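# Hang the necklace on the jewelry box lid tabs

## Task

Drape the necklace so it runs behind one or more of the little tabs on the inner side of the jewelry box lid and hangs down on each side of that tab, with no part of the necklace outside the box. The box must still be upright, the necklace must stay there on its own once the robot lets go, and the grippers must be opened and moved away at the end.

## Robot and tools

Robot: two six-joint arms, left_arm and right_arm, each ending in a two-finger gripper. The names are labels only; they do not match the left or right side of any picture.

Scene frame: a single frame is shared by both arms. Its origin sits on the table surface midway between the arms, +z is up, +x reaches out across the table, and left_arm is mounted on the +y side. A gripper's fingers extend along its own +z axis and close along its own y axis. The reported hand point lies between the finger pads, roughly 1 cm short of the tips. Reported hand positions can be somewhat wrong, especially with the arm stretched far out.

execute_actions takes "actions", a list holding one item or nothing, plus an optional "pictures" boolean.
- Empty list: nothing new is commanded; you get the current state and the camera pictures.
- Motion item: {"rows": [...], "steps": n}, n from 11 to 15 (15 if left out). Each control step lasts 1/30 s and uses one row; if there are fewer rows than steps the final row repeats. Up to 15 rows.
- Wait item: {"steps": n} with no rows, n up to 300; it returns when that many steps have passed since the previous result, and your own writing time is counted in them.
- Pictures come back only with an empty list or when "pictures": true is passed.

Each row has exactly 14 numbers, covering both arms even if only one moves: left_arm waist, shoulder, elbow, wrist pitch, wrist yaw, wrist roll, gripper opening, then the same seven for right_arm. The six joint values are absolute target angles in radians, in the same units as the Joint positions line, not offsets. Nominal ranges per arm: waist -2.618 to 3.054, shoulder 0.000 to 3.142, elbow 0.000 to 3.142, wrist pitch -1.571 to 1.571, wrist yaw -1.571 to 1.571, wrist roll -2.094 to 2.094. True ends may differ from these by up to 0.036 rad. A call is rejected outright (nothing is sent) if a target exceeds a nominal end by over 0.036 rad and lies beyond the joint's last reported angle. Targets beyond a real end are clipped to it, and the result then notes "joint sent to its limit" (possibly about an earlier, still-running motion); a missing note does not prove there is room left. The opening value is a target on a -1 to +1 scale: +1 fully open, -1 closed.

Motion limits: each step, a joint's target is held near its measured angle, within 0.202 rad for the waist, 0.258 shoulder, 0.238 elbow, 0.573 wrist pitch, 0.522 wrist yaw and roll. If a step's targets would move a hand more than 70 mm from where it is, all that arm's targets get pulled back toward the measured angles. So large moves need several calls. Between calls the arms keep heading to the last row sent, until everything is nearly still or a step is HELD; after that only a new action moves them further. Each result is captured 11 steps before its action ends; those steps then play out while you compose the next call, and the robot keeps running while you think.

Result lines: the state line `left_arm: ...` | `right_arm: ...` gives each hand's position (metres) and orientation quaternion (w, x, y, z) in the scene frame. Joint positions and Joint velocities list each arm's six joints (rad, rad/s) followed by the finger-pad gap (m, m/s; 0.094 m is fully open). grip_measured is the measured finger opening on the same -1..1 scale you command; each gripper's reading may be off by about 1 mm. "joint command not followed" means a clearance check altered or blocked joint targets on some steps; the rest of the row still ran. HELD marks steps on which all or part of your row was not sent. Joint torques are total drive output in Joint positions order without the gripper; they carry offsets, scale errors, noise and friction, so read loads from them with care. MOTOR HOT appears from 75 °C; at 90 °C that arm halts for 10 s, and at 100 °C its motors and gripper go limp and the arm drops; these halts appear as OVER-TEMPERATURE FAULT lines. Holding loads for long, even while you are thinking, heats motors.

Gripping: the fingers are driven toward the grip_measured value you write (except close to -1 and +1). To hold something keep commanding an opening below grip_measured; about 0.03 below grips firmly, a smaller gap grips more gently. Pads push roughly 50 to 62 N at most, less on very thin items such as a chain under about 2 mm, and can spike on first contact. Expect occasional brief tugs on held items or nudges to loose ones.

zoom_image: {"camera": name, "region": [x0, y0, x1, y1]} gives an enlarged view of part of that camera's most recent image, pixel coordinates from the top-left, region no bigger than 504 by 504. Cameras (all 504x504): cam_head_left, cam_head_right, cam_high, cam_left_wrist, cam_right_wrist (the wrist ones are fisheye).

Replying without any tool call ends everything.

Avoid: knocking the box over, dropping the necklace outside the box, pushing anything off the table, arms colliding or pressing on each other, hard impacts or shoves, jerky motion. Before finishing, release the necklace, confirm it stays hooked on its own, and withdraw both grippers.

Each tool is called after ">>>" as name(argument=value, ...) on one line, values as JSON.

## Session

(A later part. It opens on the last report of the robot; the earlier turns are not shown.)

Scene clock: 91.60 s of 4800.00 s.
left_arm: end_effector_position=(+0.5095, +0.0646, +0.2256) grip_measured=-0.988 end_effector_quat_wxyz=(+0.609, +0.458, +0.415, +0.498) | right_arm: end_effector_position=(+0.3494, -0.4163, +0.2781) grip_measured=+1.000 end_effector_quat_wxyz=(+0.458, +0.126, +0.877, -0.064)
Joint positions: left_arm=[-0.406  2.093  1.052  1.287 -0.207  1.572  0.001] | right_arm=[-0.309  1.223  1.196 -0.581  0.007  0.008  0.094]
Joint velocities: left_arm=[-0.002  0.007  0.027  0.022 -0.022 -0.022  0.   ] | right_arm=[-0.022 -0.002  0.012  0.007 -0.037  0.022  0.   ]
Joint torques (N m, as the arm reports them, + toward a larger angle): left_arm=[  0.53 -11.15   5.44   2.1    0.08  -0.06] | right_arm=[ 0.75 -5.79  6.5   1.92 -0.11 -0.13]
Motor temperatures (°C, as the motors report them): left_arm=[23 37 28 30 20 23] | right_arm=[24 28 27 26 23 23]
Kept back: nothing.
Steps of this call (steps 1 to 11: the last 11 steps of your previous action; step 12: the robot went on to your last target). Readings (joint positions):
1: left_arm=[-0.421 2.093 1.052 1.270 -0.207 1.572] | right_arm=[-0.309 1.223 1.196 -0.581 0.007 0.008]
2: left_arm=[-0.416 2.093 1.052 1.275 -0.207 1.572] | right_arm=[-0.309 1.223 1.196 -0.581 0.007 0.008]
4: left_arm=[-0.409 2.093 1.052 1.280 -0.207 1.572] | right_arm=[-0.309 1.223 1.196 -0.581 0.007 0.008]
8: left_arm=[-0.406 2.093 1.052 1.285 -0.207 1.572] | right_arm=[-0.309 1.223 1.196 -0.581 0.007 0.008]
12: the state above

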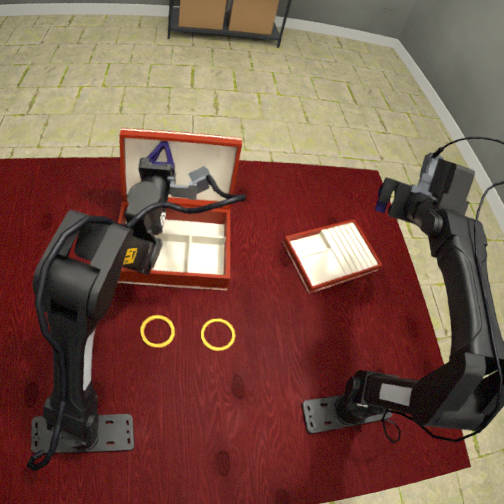

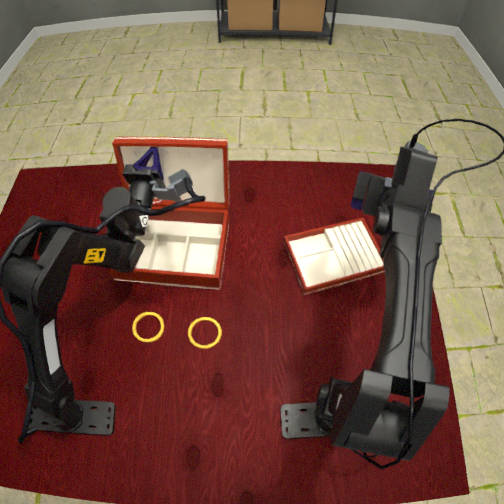

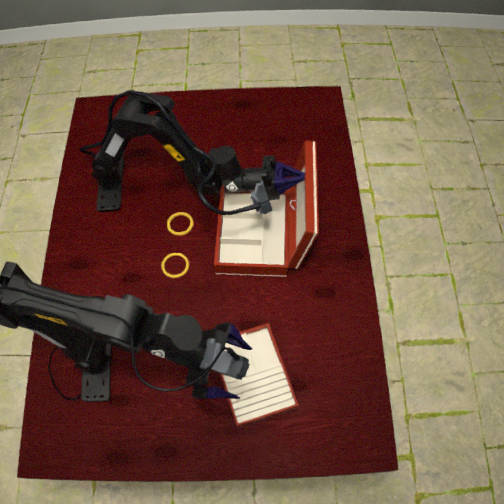

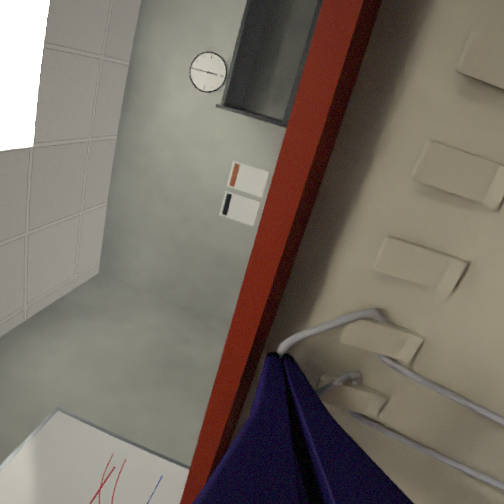

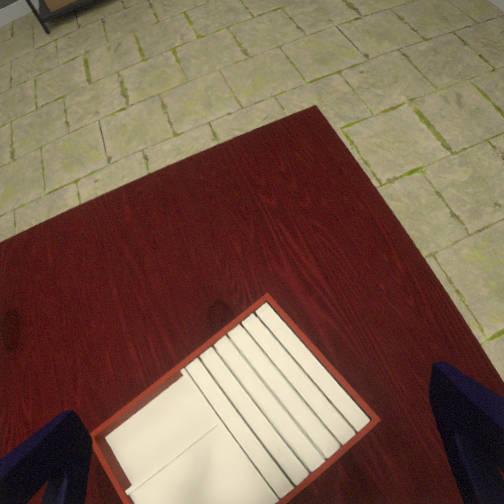

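>>> execute_actions(actions=[{"rows":[[-0.39,2.075,1.03,1.30,-0.205,1.57,-1,-0.3,1.2,1.2,-0.6,0,0,1],[-0.378,2.075,1.03,1.305,-0.205,1.57,-1,-0.3,1.2,1.2,-0.6,0,0,1]],"steps":15}])

>>> execute_actions(actions=[{"steps":12}], pictures=true)

>>> zoom_image(camera="cam_left_wrist", region=[244,280,504,504])

Scene clock: 92.80 s of 4800.00 s.
left_arm: end_effector_position=(+0.5105, +0.0691, +0.2267) grip_measured=-0.988 end_effector_quat_wxyz=(+0.608, +0.454, +0.415, +0.501) | right_arm: end_effector_position=(+0.3494, -0.4163, +0.2781) grip_measured=+1.000 end_effector_quat_wxyz=(+0.458, +0.126, +0.877, -0.064)
Joint positions: left_arm=[-0.398  2.093  1.052  1.292 -0.207  1.572  0.001] | right_arm=[-0.309  1.223  1.196 -0.581  0.007  0.008  0.094]
Joint velocities: left_arm=[ 0.115 -0.007 -0.022  0.022  0.051  0.007 -0.001] | right_arm=[-0.012 -0.007  0.007 -0.007 -0.037  0.037  0.   ]
Joint torques (N m, as the arm reports them, + toward a larger angle): left_arm=[  1.07 -11.22   5.35   2.15   0.13  -0.05] | right_arm=[ 0.95 -5.93  6.4   1.91 -0.1  -0.09]
Motor temperatures (°C, as the motors report them): left_arm=[23 38 27 31 20 23] | right_arm=[24 28 27 26 23 23]
Steps of this call (steps 1 to 30: the robot went on to your last target; steps 31 to 32: nothing new was sent; steps 33 to 36: the first 4 steps of this action). Readings (joint positions):
33: left_arm=[-0.406 2.093 1.052 1.288 -0.207 1.572] | right_arm=[-0.309 1.223 1.196 -0.581 0.007 0.008]
34: left_arm=[-0.404 2.093 1.052 1.290 -0.207 1.572] | right_arm=[-0.309 1.223 1.196 -0.581 0.007 0.008]
36: the state above

Scene clock: 93.20 s of 4800.00 s.
left_arm: end_effector_position=(+0.5121, +0.0749, +0.2270) grip_measured=-0.988 end_effector_quat_wxyz=(+0.606, +0.452, +0.418, +0.505) | right_arm: end_effector_position=(+0.3494, -0.4163, +0.2781) grip_measured=+1.000 end_effector_quat_wxyz=(+0.458, +0.126, +0.877, -0.064)
Joint positions: left_arm=[-0.388  2.093  1.052  1.293 -0.207  1.572  0.001] | right_arm=[-0.309  1.223  1.196 -0.581  0.007  0.008  0.094]
Joint velocities: left_arm=[-0.002  0.007  0.012  0.037 -0.022 -0.037 -0.001] | right_arm=[ 0.002 -0.012  0.002 -0.037 -0.022 -0.037  0.   ]
Joint torques (N m, as the arm reports them, + toward a larger angle): left_arm=[  0.77 -11.21   5.39   2.12   0.1   -0.06] | right_arm=[ 0.87 -5.83  6.64  1.94 -0.09 -0.08]
Motor temperatures (°C, as the motors report them): left_arm=[23 38 27 31 20 23] | right_arm=[24 28 27 26 23 23]
Kept back: nothing.
Steps of this call (steps 1 to 11: the last 11 steps of your previous action; step 12: the robot went on to your last target). Readings (joint positions):
1: left_arm=[-0.395 2.093 1.052 1.292 -0.207 1.572] | right_arm=[-0.309 1.223 1.196 -0.581 0.007 0.008]
2: left_arm=[-0.392 2.093 1.052 1.292 -0.207 1.572] | right_arm=[-0.309 1.223 1.196 -0.581 0.007 0.008]
4: left_arm=[-0.388 2.093 1.052 1.292 -0.207 1.572] | right_arm=[-0.309 1.223 1.196 -0.581 0.007 0.008]
8: left_arm=[-0.388 2.093 1.052 1.293 -0.207 1.572] | right_arm=[-0.309 1.223 1.196 -0.581 0.007 0.008]
12: the state above

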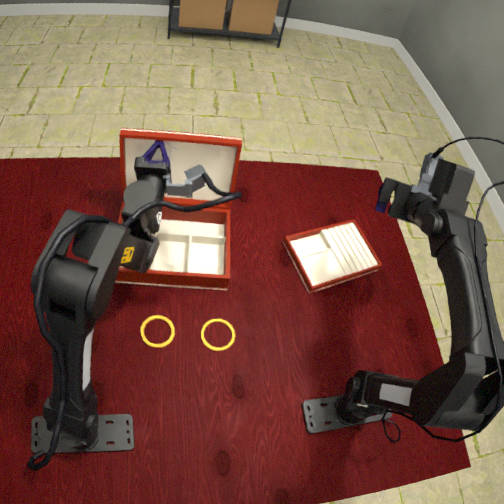

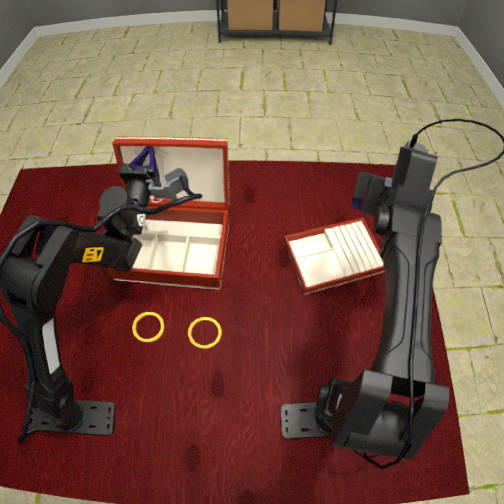

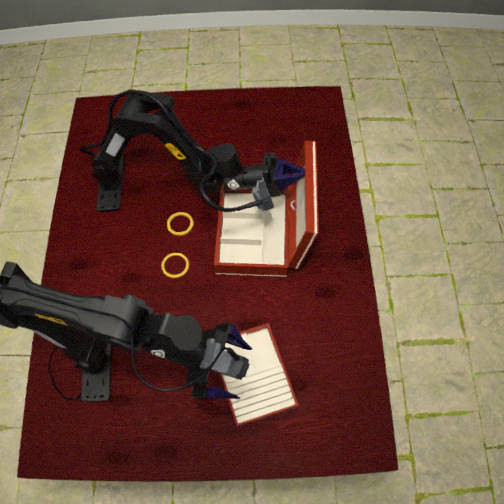

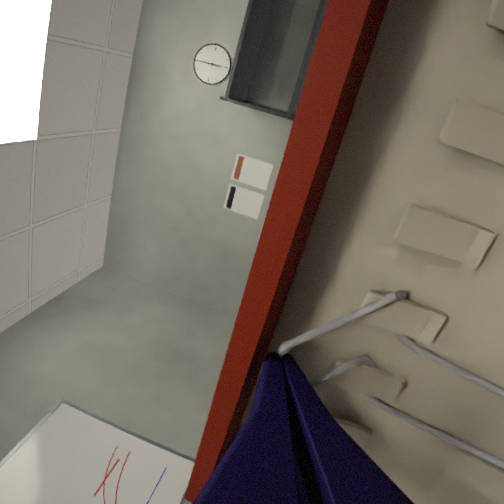

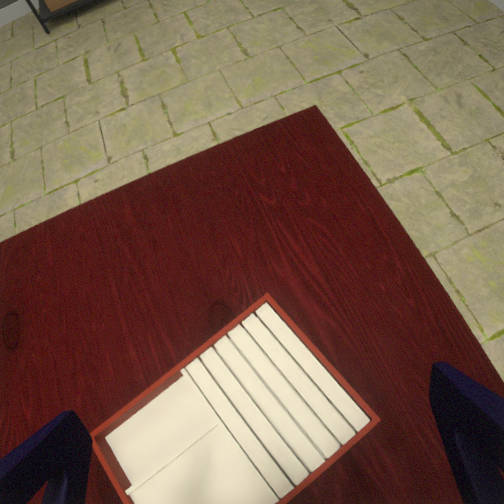

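Region (244, 280, 504, 504) of cam_left_wrist's 504x504 image, scaled by 1.938, with more detail than that image has; it fills the top 434 rows of this view, and the rest is white.

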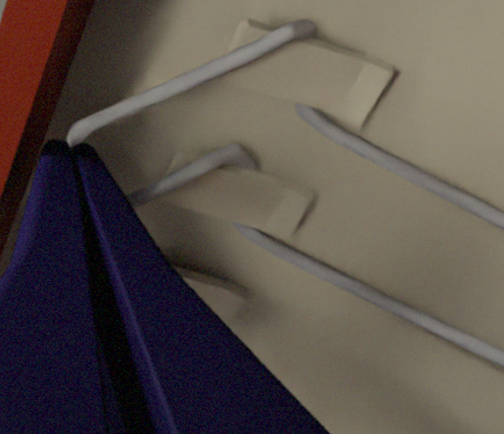

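>>> execute_actions(actions=[{"rows":[[-0.37,2.05,1.01,1.305,-0.205,1.57,-1,-0.3,1.2,1.2,-0.6,0,0,1],[-0.36,2.03,0.995,1.305,-0.205,1.57,-1,-0.3,1.2,1.2,-0.6,0,0,1]],"steps":15}])

>>> execute_actions(actions=[{"steps":12}], pictures=true)

>>> zoom_image(camera="cam_left_wrist", region=[244,280,504,504])

Scene clock: 93.83 s of 4800.00 s.
left_arm: end_effector_position=(+0.5061, +0.0803, +0.2285) grip_measured=-0.988 end_effector_quat_wxyz=(+0.603, +0.453, +0.419, +0.505) | right_arm: end_effector_position=(+0.3494, -0.4163, +0.2781) grip_measured=+1.000 end_effector_quat_wxyz=(+0.458, +0.126, +0.877, -0.064)
Joint positions: left_arm=[-0.381  2.064  1.017  1.293 -0.204  1.572  0.001] | right_arm=[-0.309  1.223  1.196 -0.581  0.007  0.008  0.094]
Joint velocities: left_arm=[ 0.061 -0.237 -0.193 -0.007 -0.066  0.037  0.   ] | right_arm=[ 0.002  0.007 -0.002  0.007  0.037 -0.066  0.   ]
Joint torques (N m, as the arm reports them, + toward a larger angle): left_arm=[  1.32 -11.08   6.27   2.14   0.03  -0.06] | right_arm=[ 0.71 -5.85  6.66  1.9  -0.1  -0.09]
Motor temperatures (°C, as the motors report them): left_arm=[23 38 27 31 20 23] | right_arm=[24 28 27 26 23 23]
Steps of this call (steps 1 to 15: the robot went on to your last target; steps 16 to 19: the first 4 steps of this action). Readings (joint positions):
16: left_arm=[-0.387 2.091 1.049 1.293 -0.207 1.572] | right_arm=[-0.309 1.223 1.196 -0.581 0.007 0.008]
17: left_arm=[-0.386 2.083 1.039 1.293 -0.206 1.572] | right_arm=[-0.309 1.223 1.196 -0.581 0.007 0.008]
19: the state above

Scene clock: 94.23 s of 4800.00 s.
left_arm: end_effector_position=(+0.5051, +0.0833, +0.2324) grip_measured=-0.988 end_effector_quat_wxyz=(+0.604, +0.451, +0.418, +0.507) | right_arm: end_effector_position=(+0.3494, -0.4163, +0.2781) grip_measured=+1.000 end_effector_quat_wxyz=(+0.458, +0.126, +0.877, -0.064)
Joint positions: left_arm=[-0.376  2.053  1.012  1.293 -0.201  1.572  0.001] | right_arm=[-0.309  1.223  1.196 -0.581  0.007  0.008  0.094]
Joint velocities: left_arm=[ 0.012 -0.012 -0.012  0.007 -0.022  0.037 -0.001] | right_arm=[ 0.007  0.002  0.002 -0.022 -0.081  0.066  0.   ]
Joint torques (N m, as the arm reports them, + toward a larger angle): left_arm=[  1.25 -11.26   5.78   2.14   0.03  -0.07] | right_arm=[ 0.81 -5.86  6.53  1.87 -0.07 -0.08]
Motor temperatures (°C, as the motors report them): left_arm=[23 38 27 31 20 23] | right_arm=[24 28 27 26 23 23]
Kept back: nothing.
Steps of this call (steps 1 to 11: the last 11 steps of your previous action; step 12: the robot went on to your last target). Readings (joint positions):
1: left_arm=[-0.379 2.059 1.013 1.293 -0.202 1.572] | right_arm=[-0.309 1.223 1.196 -0.581 0.007 0.008]
2: left_arm=[-0.377 2.055 1.013 1.293 -0.202 1.572] | right_arm=[-0.309 1.223 1.196 -0.581 0.007 0.008]
4: left_arm=[-0.376 2.053 1.012 1.293 -0.202 1.572] | right_arm=[-0.309 1.223 1.196 -0.581 0.007 0.008]
8: left_arm=[-0.376 2.053 1.012 1.293 -0.201 1.572] | right_arm=[-0.309 1.223 1.196 -0.581 0.007 0.008]
12: the state above

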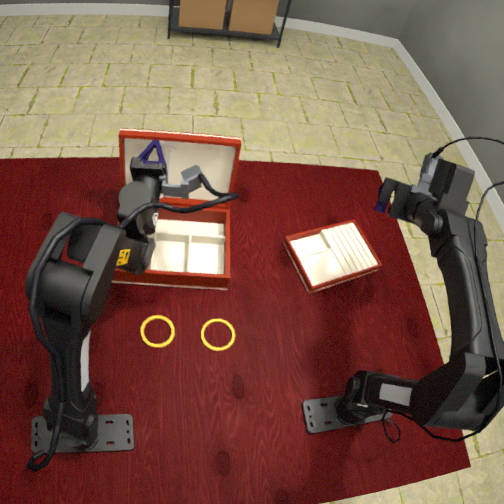

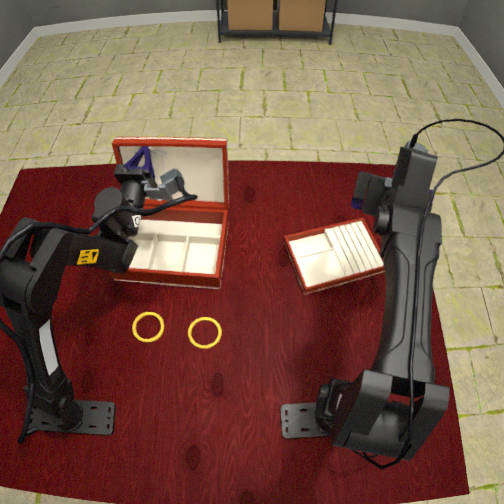

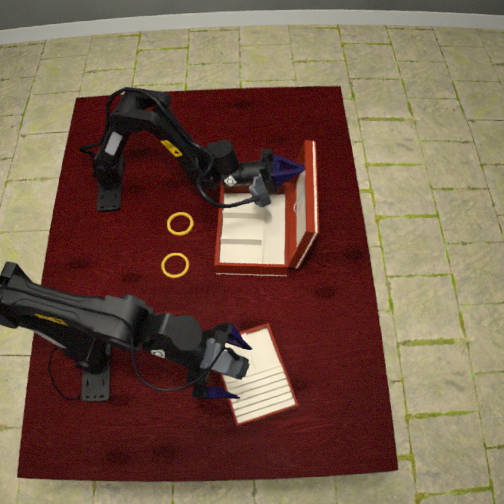

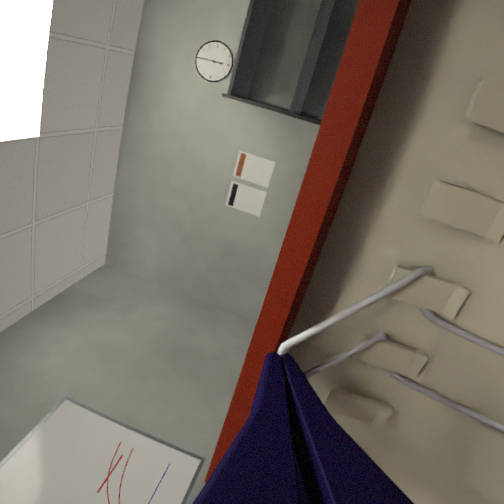

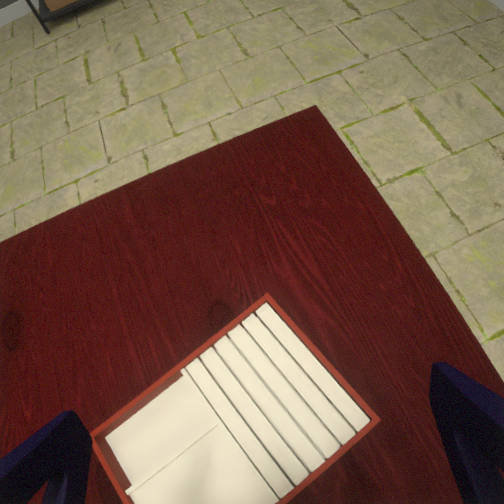

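Region (244, 280, 504, 504) of cam_left_wrist's 504x504 image, scaled by 1.938, with more detail than that image has; it fills the top 434 rows of this view, and the rest is white.

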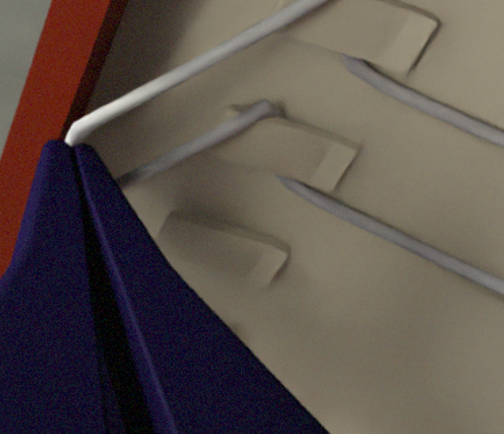

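>>> execute_actions(actions=[{"rows":[[-0.39,2.03,0.995,1.305,-0.205,1.57,-1,-0.3,1.2,1.2,-0.6,0,0,1],[-0.40,2.04,1.01,1.30,-0.205,1.57,-1,-0.3,1.2,1.2,-0.6,0,0,1],[-0.415,2.05,1.02,1.30,-0.205,1.57,-1,-0.3,1.2,1.2,-0.6,0,0,1],[-0.43,2.065,1.04,1.295,-0.205,1.57,-1,-0.3,1.2,1.2,-0.6,0,0,1],[-0.445,2.08,1.055,1.29,-0.205,1.57,-1,-0.3,1.2,1.2,-0.6,0,0,1],[-0.46,2.095,1.07,1.285,-0.205,1.57,-1,-0.3,1.2,1.2,-0.6,0,0,1],[-0.47,2.11,1.09,1.28,-0.205,1.57,-1,-0.3,1.2,1.2,-0.6,0,0,1],[-0.47,2.125,1.105,1.275,-0.205,1.57,-1,-0.3,1.2,1.2,-0.6,0,0,1]],"steps":15}])

>>> execute_actions(actions=[{"steps":12}], pictures=true)

>>> zoom_image(camera="cam_left_wrist", region=[244,280,504,504])

Scene clock: 96.23 s of 4800.00 s.
left_arm: end_effector_position=(+0.5034, +0.0772, +0.2324) grip_measured=-0.988 end_effector_quat_wxyz=(+0.607, +0.453, +0.416, +0.504) | right_arm: end_effector_position=(+0.3494, -0.4163, +0.2781) grip_measured=+1.000 end_effector_quat_wxyz=(+0.458, +0.126, +0.877, -0.064)
Joint positions: left_arm=[-0.388  2.053  1.012  1.293 -0.202  1.572  0.001] | right_arm=[-0.309  1.223  1.196 -0.581  0.007  0.008  0.094]
Joint velocities: left_arm=[-0.208  0.007  0.002 -0.051 -0.066 -0.022  0.   ] | right_arm=[-0.012 -0.007 -0.007  0.051 -0.051 -0.051  0.   ]
Joint torques (N m, as the arm reports them, + toward a larger angle): left_arm=[-2.2  -8.63  9.6   2.06  0.08 -0.05] | right_arm=[ 0.81 -5.81  6.39  1.91 -0.1  -0.09]
Motor temperatures (°C, as the motors report them): left_arm=[23 39 27 31 20 23] | right_arm=[24 28 27 26 23 23]
Steps of this call (steps 1 to 30: the robot went on to your last target; steps 31 to 56: nothing new was sent; steps 57 to 60: the first 4 steps of this action). Readings (joint positions):
57: left_arm=[-0.377 2.053 1.012 1.293 -0.201 1.572] | right_arm=[-0.309 1.223 1.196 -0.581 0.007 0.008]
58: left_arm=[-0.378 2.053 1.012 1.293 -0.201 1.572] | right_arm=[-0.309 1.223 1.196 -0.581 0.007 0.008]
60: the state above

Scene clock: 96.63 s of 4800.00 s.
left_arm: end_effector_position=(+0.5014, +0.0258, +0.2259) grip_measured=-0.988 end_effector_quat_wxyz=(+0.628, +0.470, +0.396, +0.478) | right_arm: end_effector_position=(+0.3494, -0.4163, +0.2781) grip_measured=+1.000 end_effector_quat_wxyz=(+0.458, +0.126, +0.877, -0.064)
Joint positions: left_arm=[-0.474  2.112  1.076  1.289 -0.203  1.572  0.001] | right_arm=[-0.309  1.223  1.196 -0.581  0.007  0.008  0.094]
Joint velocities: left_arm=[ 0.002  0.002 -0.007 -0.051  0.022  0.007  0.   ] | right_arm=[-0.017  0.002 -0.002  0.051 -0.125 -0.095  0.   ]
Joint torques (N m, as the arm reports them, + toward a larger angle): left_arm=[ 0.4  -9.07  9.84  1.88  0.04 -0.05] | right_arm=[ 0.74 -5.71  6.59  1.91 -0.1  -0.05]
Motor temperatures (°C, as the motors report them): left_arm=[23 39 27 31 20 23] | right_arm=[24 28 28 26 23 23]
Kept back: nothing.
Steps of this call (steps 1 to 11: the last 11 steps of your previous action; step 12: the robot went on to your last target). Readings (joint positions):
1: left_arm=[-0.397 2.054 1.014 1.293 -0.203 1.572] | right_arm=[-0.309 1.223 1.196 -0.581 0.007 0.008]
2: left_arm=[-0.410 2.059 1.021 1.293 -0.204 1.572] | right_arm=[-0.309 1.223 1.196 -0.581 0.007 0.008]
4: left_arm=[-0.440 2.080 1.050 1.293 -0.204 1.572] | right_arm=[-0.309 1.223 1.196 -0.581 0.007 0.008]
8: left_arm=[-0.474 2.108 1.076 1.291 -0.203 1.572] | right_arm=[-0.309 1.223 1.196 -0.581 0.007 0.008]
12: the state above

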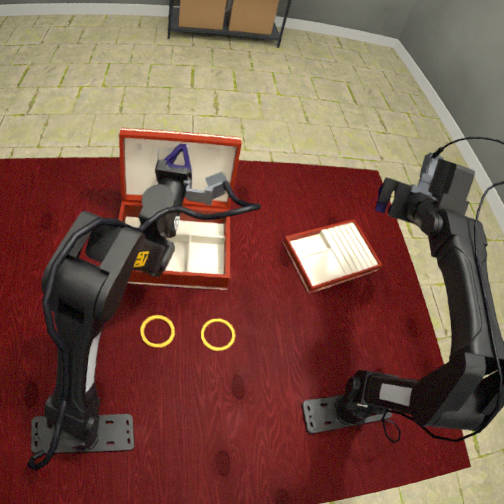

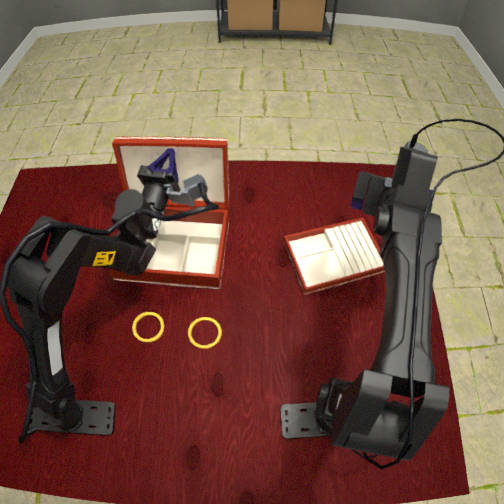

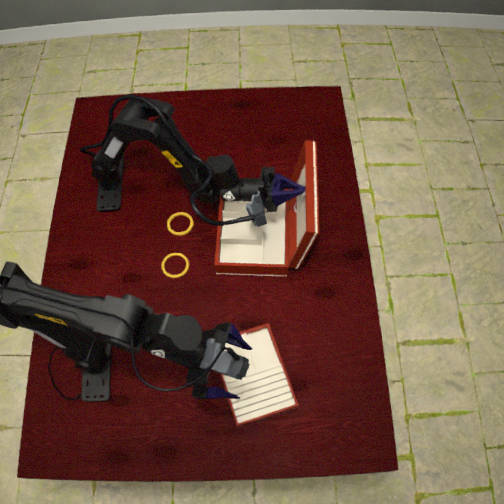

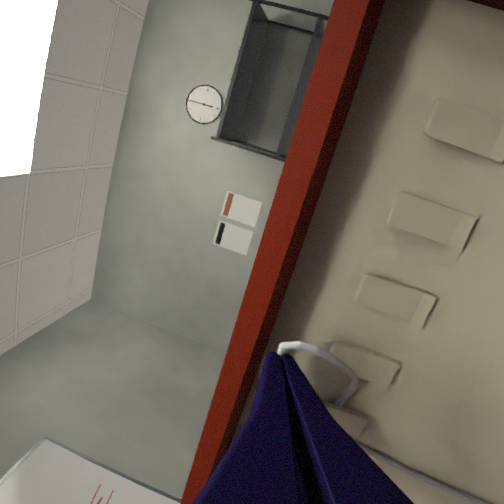

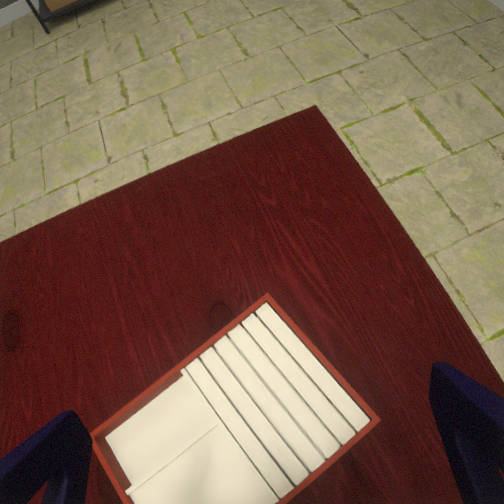

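Region (244, 280, 504, 504) of cam_left_wrist's 504x504 image, scaled by 1.938, with more detail than that image has; it fills the top 434 rows of this view, and the rest is white.

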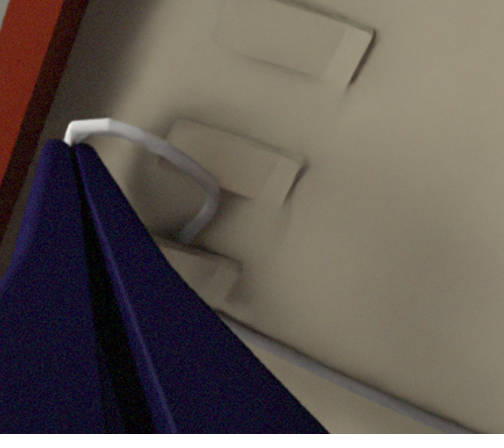

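>>> execute_actions(actions=[{"rows":[[-0.47,2.11,1.075,1.26,-0.205,1.57,-1,-0.3,1.2,1.2,-0.6,0,0,1],[-0.47,2.10,1.06,1.24,-0.205,1.57,-1,-0.3,1.2,1.2,-0.6,0,0,1],[-0.47,2.10,1.06,1.225,-0.205,1.57,-1,-0.3,1.2,1.2,-0.6,0,0,1],[-0.47,2.10,1.06,1.225,-0.205,1.57,-1,-0.3,1.2,1.2,-0.6,0,0,1],[-0.47,2.10,1.06,1.225,-0.205,1.57,-1,-0.3,1.2,1.2,-0.6,0,0,1],[-0.47,2.10,1.06,1.225,-0.205,1.57,-0.8,-0.3,1.2,1.2,-0.6,0,0,1]],"steps":15}])

>>> execute_actions(actions=[{"rows":[[-0.47,2.07,1.03,1.225,-0.205,1.57,-0.8,-0.3,1.2,1.2,-0.6,0,0,1],[-0.47,2.04,0.99,1.225,-0.205,1.57,-0.8,-0.3,1.2,1.2,-0.6,0,0,1],[-0.47,2.0,0.94,1.235,-0.205,1.57,-0.8,-0.3,1.2,1.2,-0.6,0,0,1],[-0.47,1.96,0.89,1.245,-0.205,1.57,-0.8,-0.3,1.2,1.2,-0.6,0,0,1],[-0.47,1.92,0.84,1.255,-0.205,1.57,-0.8,-0.3,1.2,1.2,-0.6,0,0,1],[-0.47,1.88,0.79,1.265,-0.205,1.57,-0.8,-0.3,1.2,1.2,-0.6,0,0,1]],"steps":15}])

>>> execute_actions(actions=[{"steps":15}], pictures=true)

Scene clock: 98.03 s of 4800.00 s.
left_arm: end_effector_position=(+0.5022, +0.0254, +0.2221) grip_measured=-0.988 end_effector_quat_wxyz=(+0.623, +0.475, +0.399, +0.475) | right_arm: end_effector_position=(+0.3494, -0.4163, +0.2781) grip_measured=+1.000 end_effector_quat_wxyz=(+0.458, +0.126, +0.877, -0.064)
Joint positions: left_arm=[-0.474  2.112  1.076  1.273 -0.203  1.572  0.001] | right_arm=[-0.309  1.223  1.196 -0.581  0.007  0.008  0.094]
Joint velocities: left_arm=[ 0.002  0.007  0.002 -0.212  0.022  0.051  0.001] | right_arm=[ 0.007 -0.002 -0.002 -0.022 -0.066 -0.037  0.   ]
Joint torques (N m, as the arm reports them, + toward a larger angle): left_arm=[  0.36 -10.84   5.89   1.85   0.05  -0.05] | right_arm=[ 0.68 -5.86  6.54  1.91 -0.13 -0.1 ]
Motor temperatures (°C, as the motors report them): left_arm=[23 39 28 31 20 23] | right_arm=[24 28 28 26 23 23]
Steps of this call (steps 1 to 30: the robot went on to your last target; steps 31 to 38: nothing new was sent; steps 39 to 42: the first 4 steps of this action). Readings (joint positions):
39: left_arm=[-0.474 2.112 1.076 1.288 -0.203 1.572] | right_arm=[-0.309 1.223 1.196 -0.581 0.007 0.008]
40: left_arm=[-0.474 2.112 1.076 1.285 -0.203 1.572] | right_arm=[-0.309 1.223 1.196 -0.581 0.007 0.008]
42: the state above

Scene clock: 98.53 s of 4800.00 s.
left_arm: end_effector_position=(+0.4881, +0.0319, +0.2120) grip_measured=-0.802 end_effector_quat_wxyz=(+0.607, +0.495, +0.410, +0.468) | right_arm: end_effector_position=(+0.3494, -0.4163, +0.2781) grip_measured=+1.000 end_effector_quat_wxyz=(+0.458, +0.126, +0.877, -0.064)
Joint positions: left_arm=[-0.474  2.051  0.991  1.239 -0.203  1.572  0.009] | right_arm=[-0.309  1.223  1.196 -0.581  0.007  0.008  0.094]
Joint velocities: left_arm=[-0.007 -0.935 -1.321 -0.066  0.037 -0.022 -0.   ] | right_arm=[ 0.002  0.007 -0.012 -0.007  0.051 -0.037  0.   ]
Joint torques (N m, as the arm reports them, + toward a larger angle): left_arm=[  0.25 -12.13   5.21   2.12   0.04  -0.05] | right_arm=[ 0.72 -5.72  6.31  1.91 -0.16 -0.1 ]
Motor temperatures (°C, as the motors report them): left_arm=[23 39 28 31 20 23] | right_arm=[24 28 28 26 23 23]
Steps of this call (steps 1 to 11: the last 11 steps of your previous action; steps 12 to 15: the first 4 steps of this action). Readings (joint positions):
12: left_arm=[-0.474 2.109 1.073 1.245 -0.203 1.572] | right_arm=[-0.309 1.223 1.196 -0.581 0.007 0.008]
13: left_arm=[-0.474 2.099 1.059 1.242 -0.203 1.572] | right_arm=[-0.309 1.223 1.196 -0.581 0.007 0.008]
15: the state above

Scene clock: 99.03 s of 4800.00 s.
left_arm: end_effector_position=(+0.4485, +0.0500, +0.2267) grip_measured=-0.802 end_effector_quat_wxyz=(+0.609, +0.492, +0.408, +0.469) | right_arm: end_effector_position=(+0.3494, -0.4163, +0.2781) grip_measured=+1.000 end_effector_quat_wxyz=(+0.458, +0.126, +0.877, -0.064)
Joint positions: left_arm=[-0.474  1.89   0.808  1.268 -0.203  1.572  0.009] | right_arm=[-0.309  1.223  1.196 -0.581  0.007  0.008  0.094]
Joint velocities: left_arm=[-0.002 -0.002 -0.007  0.037  0.022 -0.007  0.   ] | right_arm=[-0.002 -0.012 -0.017 -0.051 -0.125  0.022  0.   ]
Joint torques (N m, as the arm reports them, + toward a larger angle): left_arm=[ 0.35 -8.65  5.62  2.04  0.03 -0.06] | right_arm=[ 0.76 -5.73  6.62  1.89 -0.13 -0.09]
Motor temperatures (°C, as the motors report them): left_arm=[23 39 28 31 20 23] | right_arm=[24 28 28 26 23 23]
Kept back: nothing.
Steps of this call (steps 1 to 11: the last 11 steps of your previous action; steps 12 to 15: the robot went on to your last target). Readings (joint positions):
1: left_arm=[-0.474 2.015 0.944 1.239 -0.203 1.572] | right_arm=[-0.309 1.223 1.196 -0.581 0.007 0.008]
2: left_arm=[-0.474 1.975 0.893 1.240 -0.203 1.572] | right_arm=[-0.309 1.223 1.196 -0.581 0.007 0.008]
4: left_arm=[-0.474 1.913 0.822 1.249 -0.203 1.572] | right_arm=[-0.309 1.223 1.196 -0.581 0.007 0.008]
8: left_arm=[-0.474 1.890 0.808 1.268 -0.203 1.572] | right_arm=[-0.309 1.223 1.196 -0.581 0.007 0.008]
15: the state above

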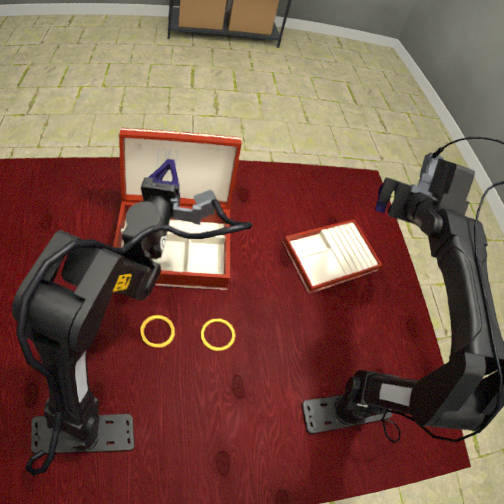

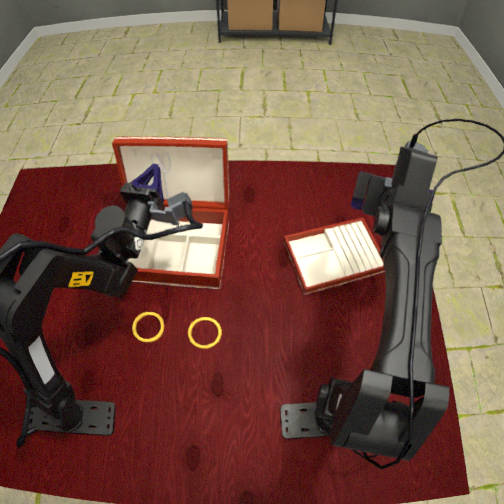

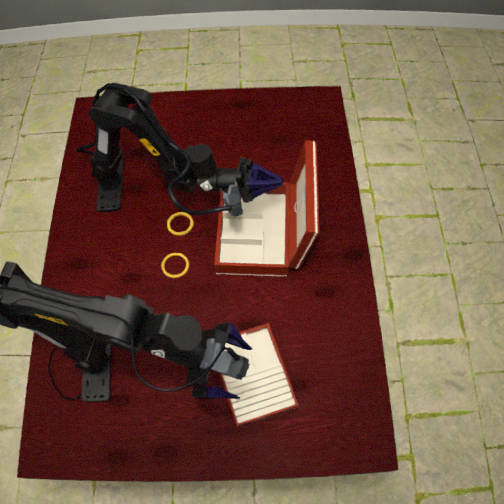

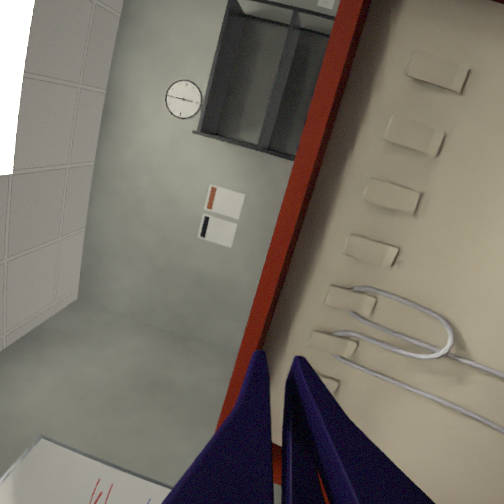

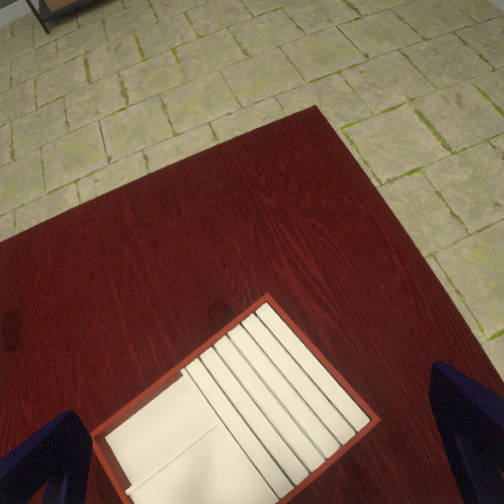

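>>> execute_actions(actions=[{"rows":[[-0.3,1.75,0.75,1.1,-0.2,1.57,-0.8,-0.3,1.2,1.2,-0.6,0,0,1],[-0.15,1.6,0.8,0.8,-0.1,1.3,-0.5,-0.3,1.2,1.2,-0.6,0,0,1],[-0.15,1.6,0.8,0.8,-0.1,1.3,-0.5,-0.3,1.2,1.2,-0.6,0,0,1],[-0.15,1.6,0.8,0.8,-0.1,1.3,-0.5,-0.3,1.2,1.2,-0.6,0,0,1],[0.1,1.4,0.95,0.3,0,0.8,0.5,-0.3,1.2,1.2,-0.6,0,0,1],[0.1,1.4,0.95,0.3,0,0.8,0.5,-0.3,1.2,1.2,-0.6,0,0,1],[0.1,1.4,0.95,0.3,0,0.8,0.5,-0.3,1.2,1.2,-0.6,0,0,1],[0.31,1.21,1.11,-0.28,0,0.5,1,-0.3,1.2,1.2,-0.6,0,0,1]],"steps":15}])

>>> execute_actions(actions=[{"steps":30}], pictures=true)

>>> zoom_image(camera="cam_head_left", region=[100,120,250,290])

Scene clock: 101.10 s of 4800.00 s.
left_arm: end_effector_position=(+0.4561, +0.1106, +0.2355) grip_measured=-0.511 end_effector_quat_wxyz=(+0.582, +0.488, +0.468, +0.453) | right_arm: end_effector_position=(+0.3494, -0.4163, +0.2781) grip_measured=+1.000 end_effector_quat_wxyz=(+0.458, +0.126, +0.877, -0.064)
Joint positions: left_arm=[-0.337  1.742  0.79   1.04  -0.148  1.481  0.023] | right_arm=[-0.309  1.223  1.196 -0.581  0.007  0.008  0.094]
Joint velocities: left_arm=[ 1.546 -1.375  0.002 -1.253  0.3   -0.828  0.018] | right_arm=[-0.002 -0.012 -0.022 -0.095 -0.022  0.007  0.   ]
Joint torques (N m, as the arm reports them, + toward a larger angle): left_arm=[ 1.29 -8.92  8.52  2.21 -0.04 -0.17] | right_arm=[ 0.86 -5.94  6.5   1.9  -0.13 -0.1 ]
Motor temperatures (°C, as the motors report them): left_arm=[23 39 27 31 20 23] | right_arm=[24 28 28 26 23 23]
Steps of this call (steps 1 to 15: the robot went on to your last target; steps 16 to 58: nothing new was sent; steps 59 to 62: the first 4 steps of this action). Readings (joint positions):
59: left_arm=[-0.461 1.876 0.804 1.247 -0.194 1.573] | right_arm=[-0.309 1.223 1.196 -0.581 0.007 0.008]
60: left_arm=[-0.433 1.838 0.794 1.175 -0.174 1.544] | right_arm=[-0.309 1.223 1.196 -0.581 0.007 0.008]
62: the state above

Scene clock: 102.10 s of 4800.00 s.
left_arm: end_effector_position=(+0.3498, +0.3778, +0.3208) grip_measured=+1.000 end_effector_quat_wxyz=(+0.520, +0.059, +0.815, +0.250) | right_arm: end_effector_position=(+0.3494, -0.4163, +0.2781) grip_measured=+1.000 end_effector_quat_wxyz=(+0.458, +0.126, +0.877, -0.064)
Joint positions: left_arm=[ 0.318  1.207  1.12  -0.254 -0.012  0.516  0.094] | right_arm=[-0.309  1.223  1.196 -0.581  0.007  0.008  0.094]
Joint velocities: left_arm=[-0.002 -0.012  0.002 -0.051  0.022 -0.022  0.   ] | right_arm=[-0.017 -0.012 -0.002 -0.007  0.007  0.022  0.   ]
Joint torques (N m, as the arm reports them, + toward a larger angle): left_arm=[-0.59 -3.38  8.42  1.97  0.2  -0.13] | right_arm=[ 0.84 -6.    6.37  1.93 -0.11 -0.08]
Motor temperatures (°C, as the motors report them): left_arm=[23 38 28 31 20 23] | right_arm=[24 28 28 26 23 23]
Kept back: nothing.
Steps of this call (steps 1 to 11: the last 11 steps of your previous action; steps 12 to 30: the robot went on to your last target). Readings (joint positions):
1: left_arm=[-0.283 1.690 0.801 0.973 -0.133 1.423] | right_arm=[-0.309 1.223 1.196 -0.581 0.007 0.008]
2: left_arm=[-0.228 1.639 0.825 0.884 -0.117 1.355] | right_arm=[-0.309 1.223 1.196 -0.581 0.007 0.008]
4: left_arm=[-0.122 1.537 0.882 0.726 -0.093 1.224] | right_arm=[-0.309 1.223 1.196 -0.581 0.007 0.008]
8: left_arm=[0.067 1.356 1.022 0.458 -0.059 0.977] | right_arm=[-0.309 1.223 1.196 -0.581 0.007 0.008]
30: the state above

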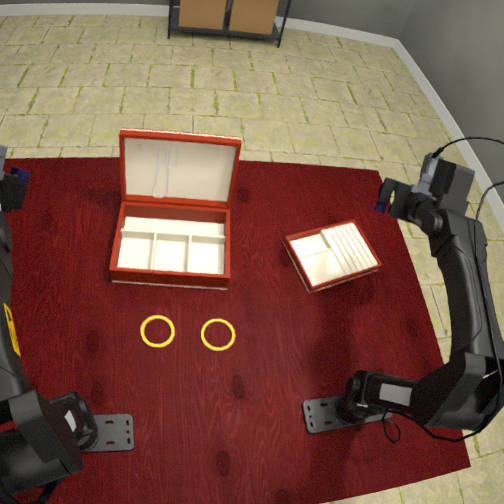

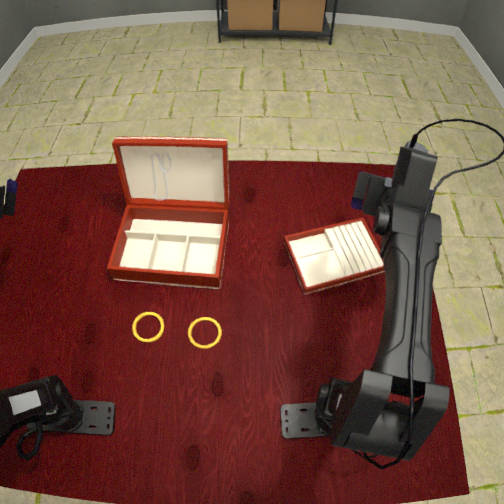

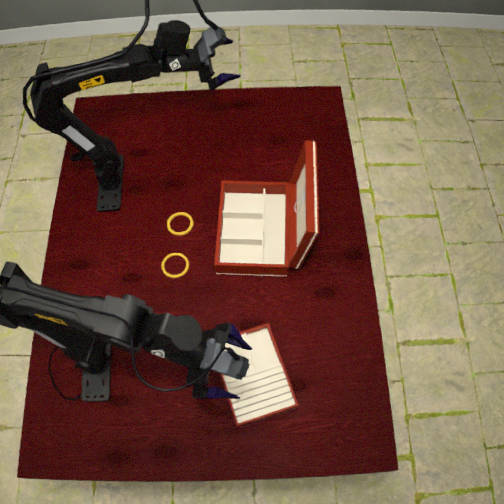

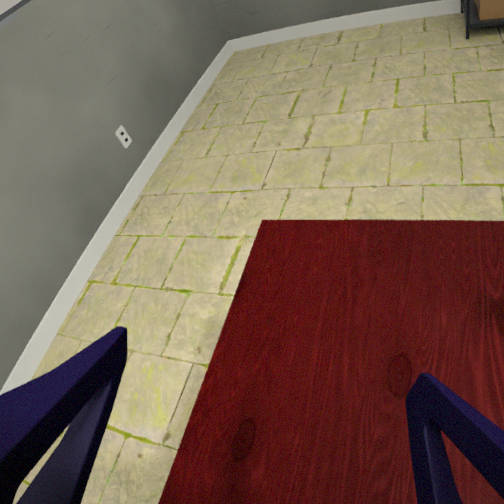

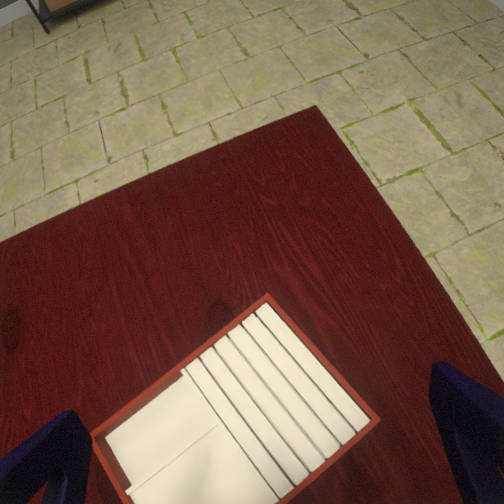

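Region (100, 120, 250, 290) of cam_head_left's 504x504 image, scaled by 2.965, with more detail than that image has; it fills the left 445 columns of this view, and the rest is white.

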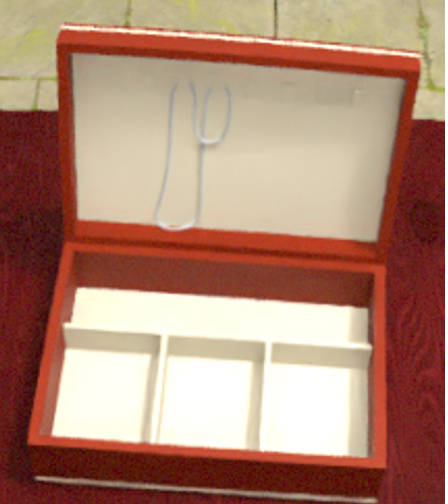

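Hung over two tabs, both sides down, inside.

>>> finished_scene(scene=2)

The scene is finished: the task was done.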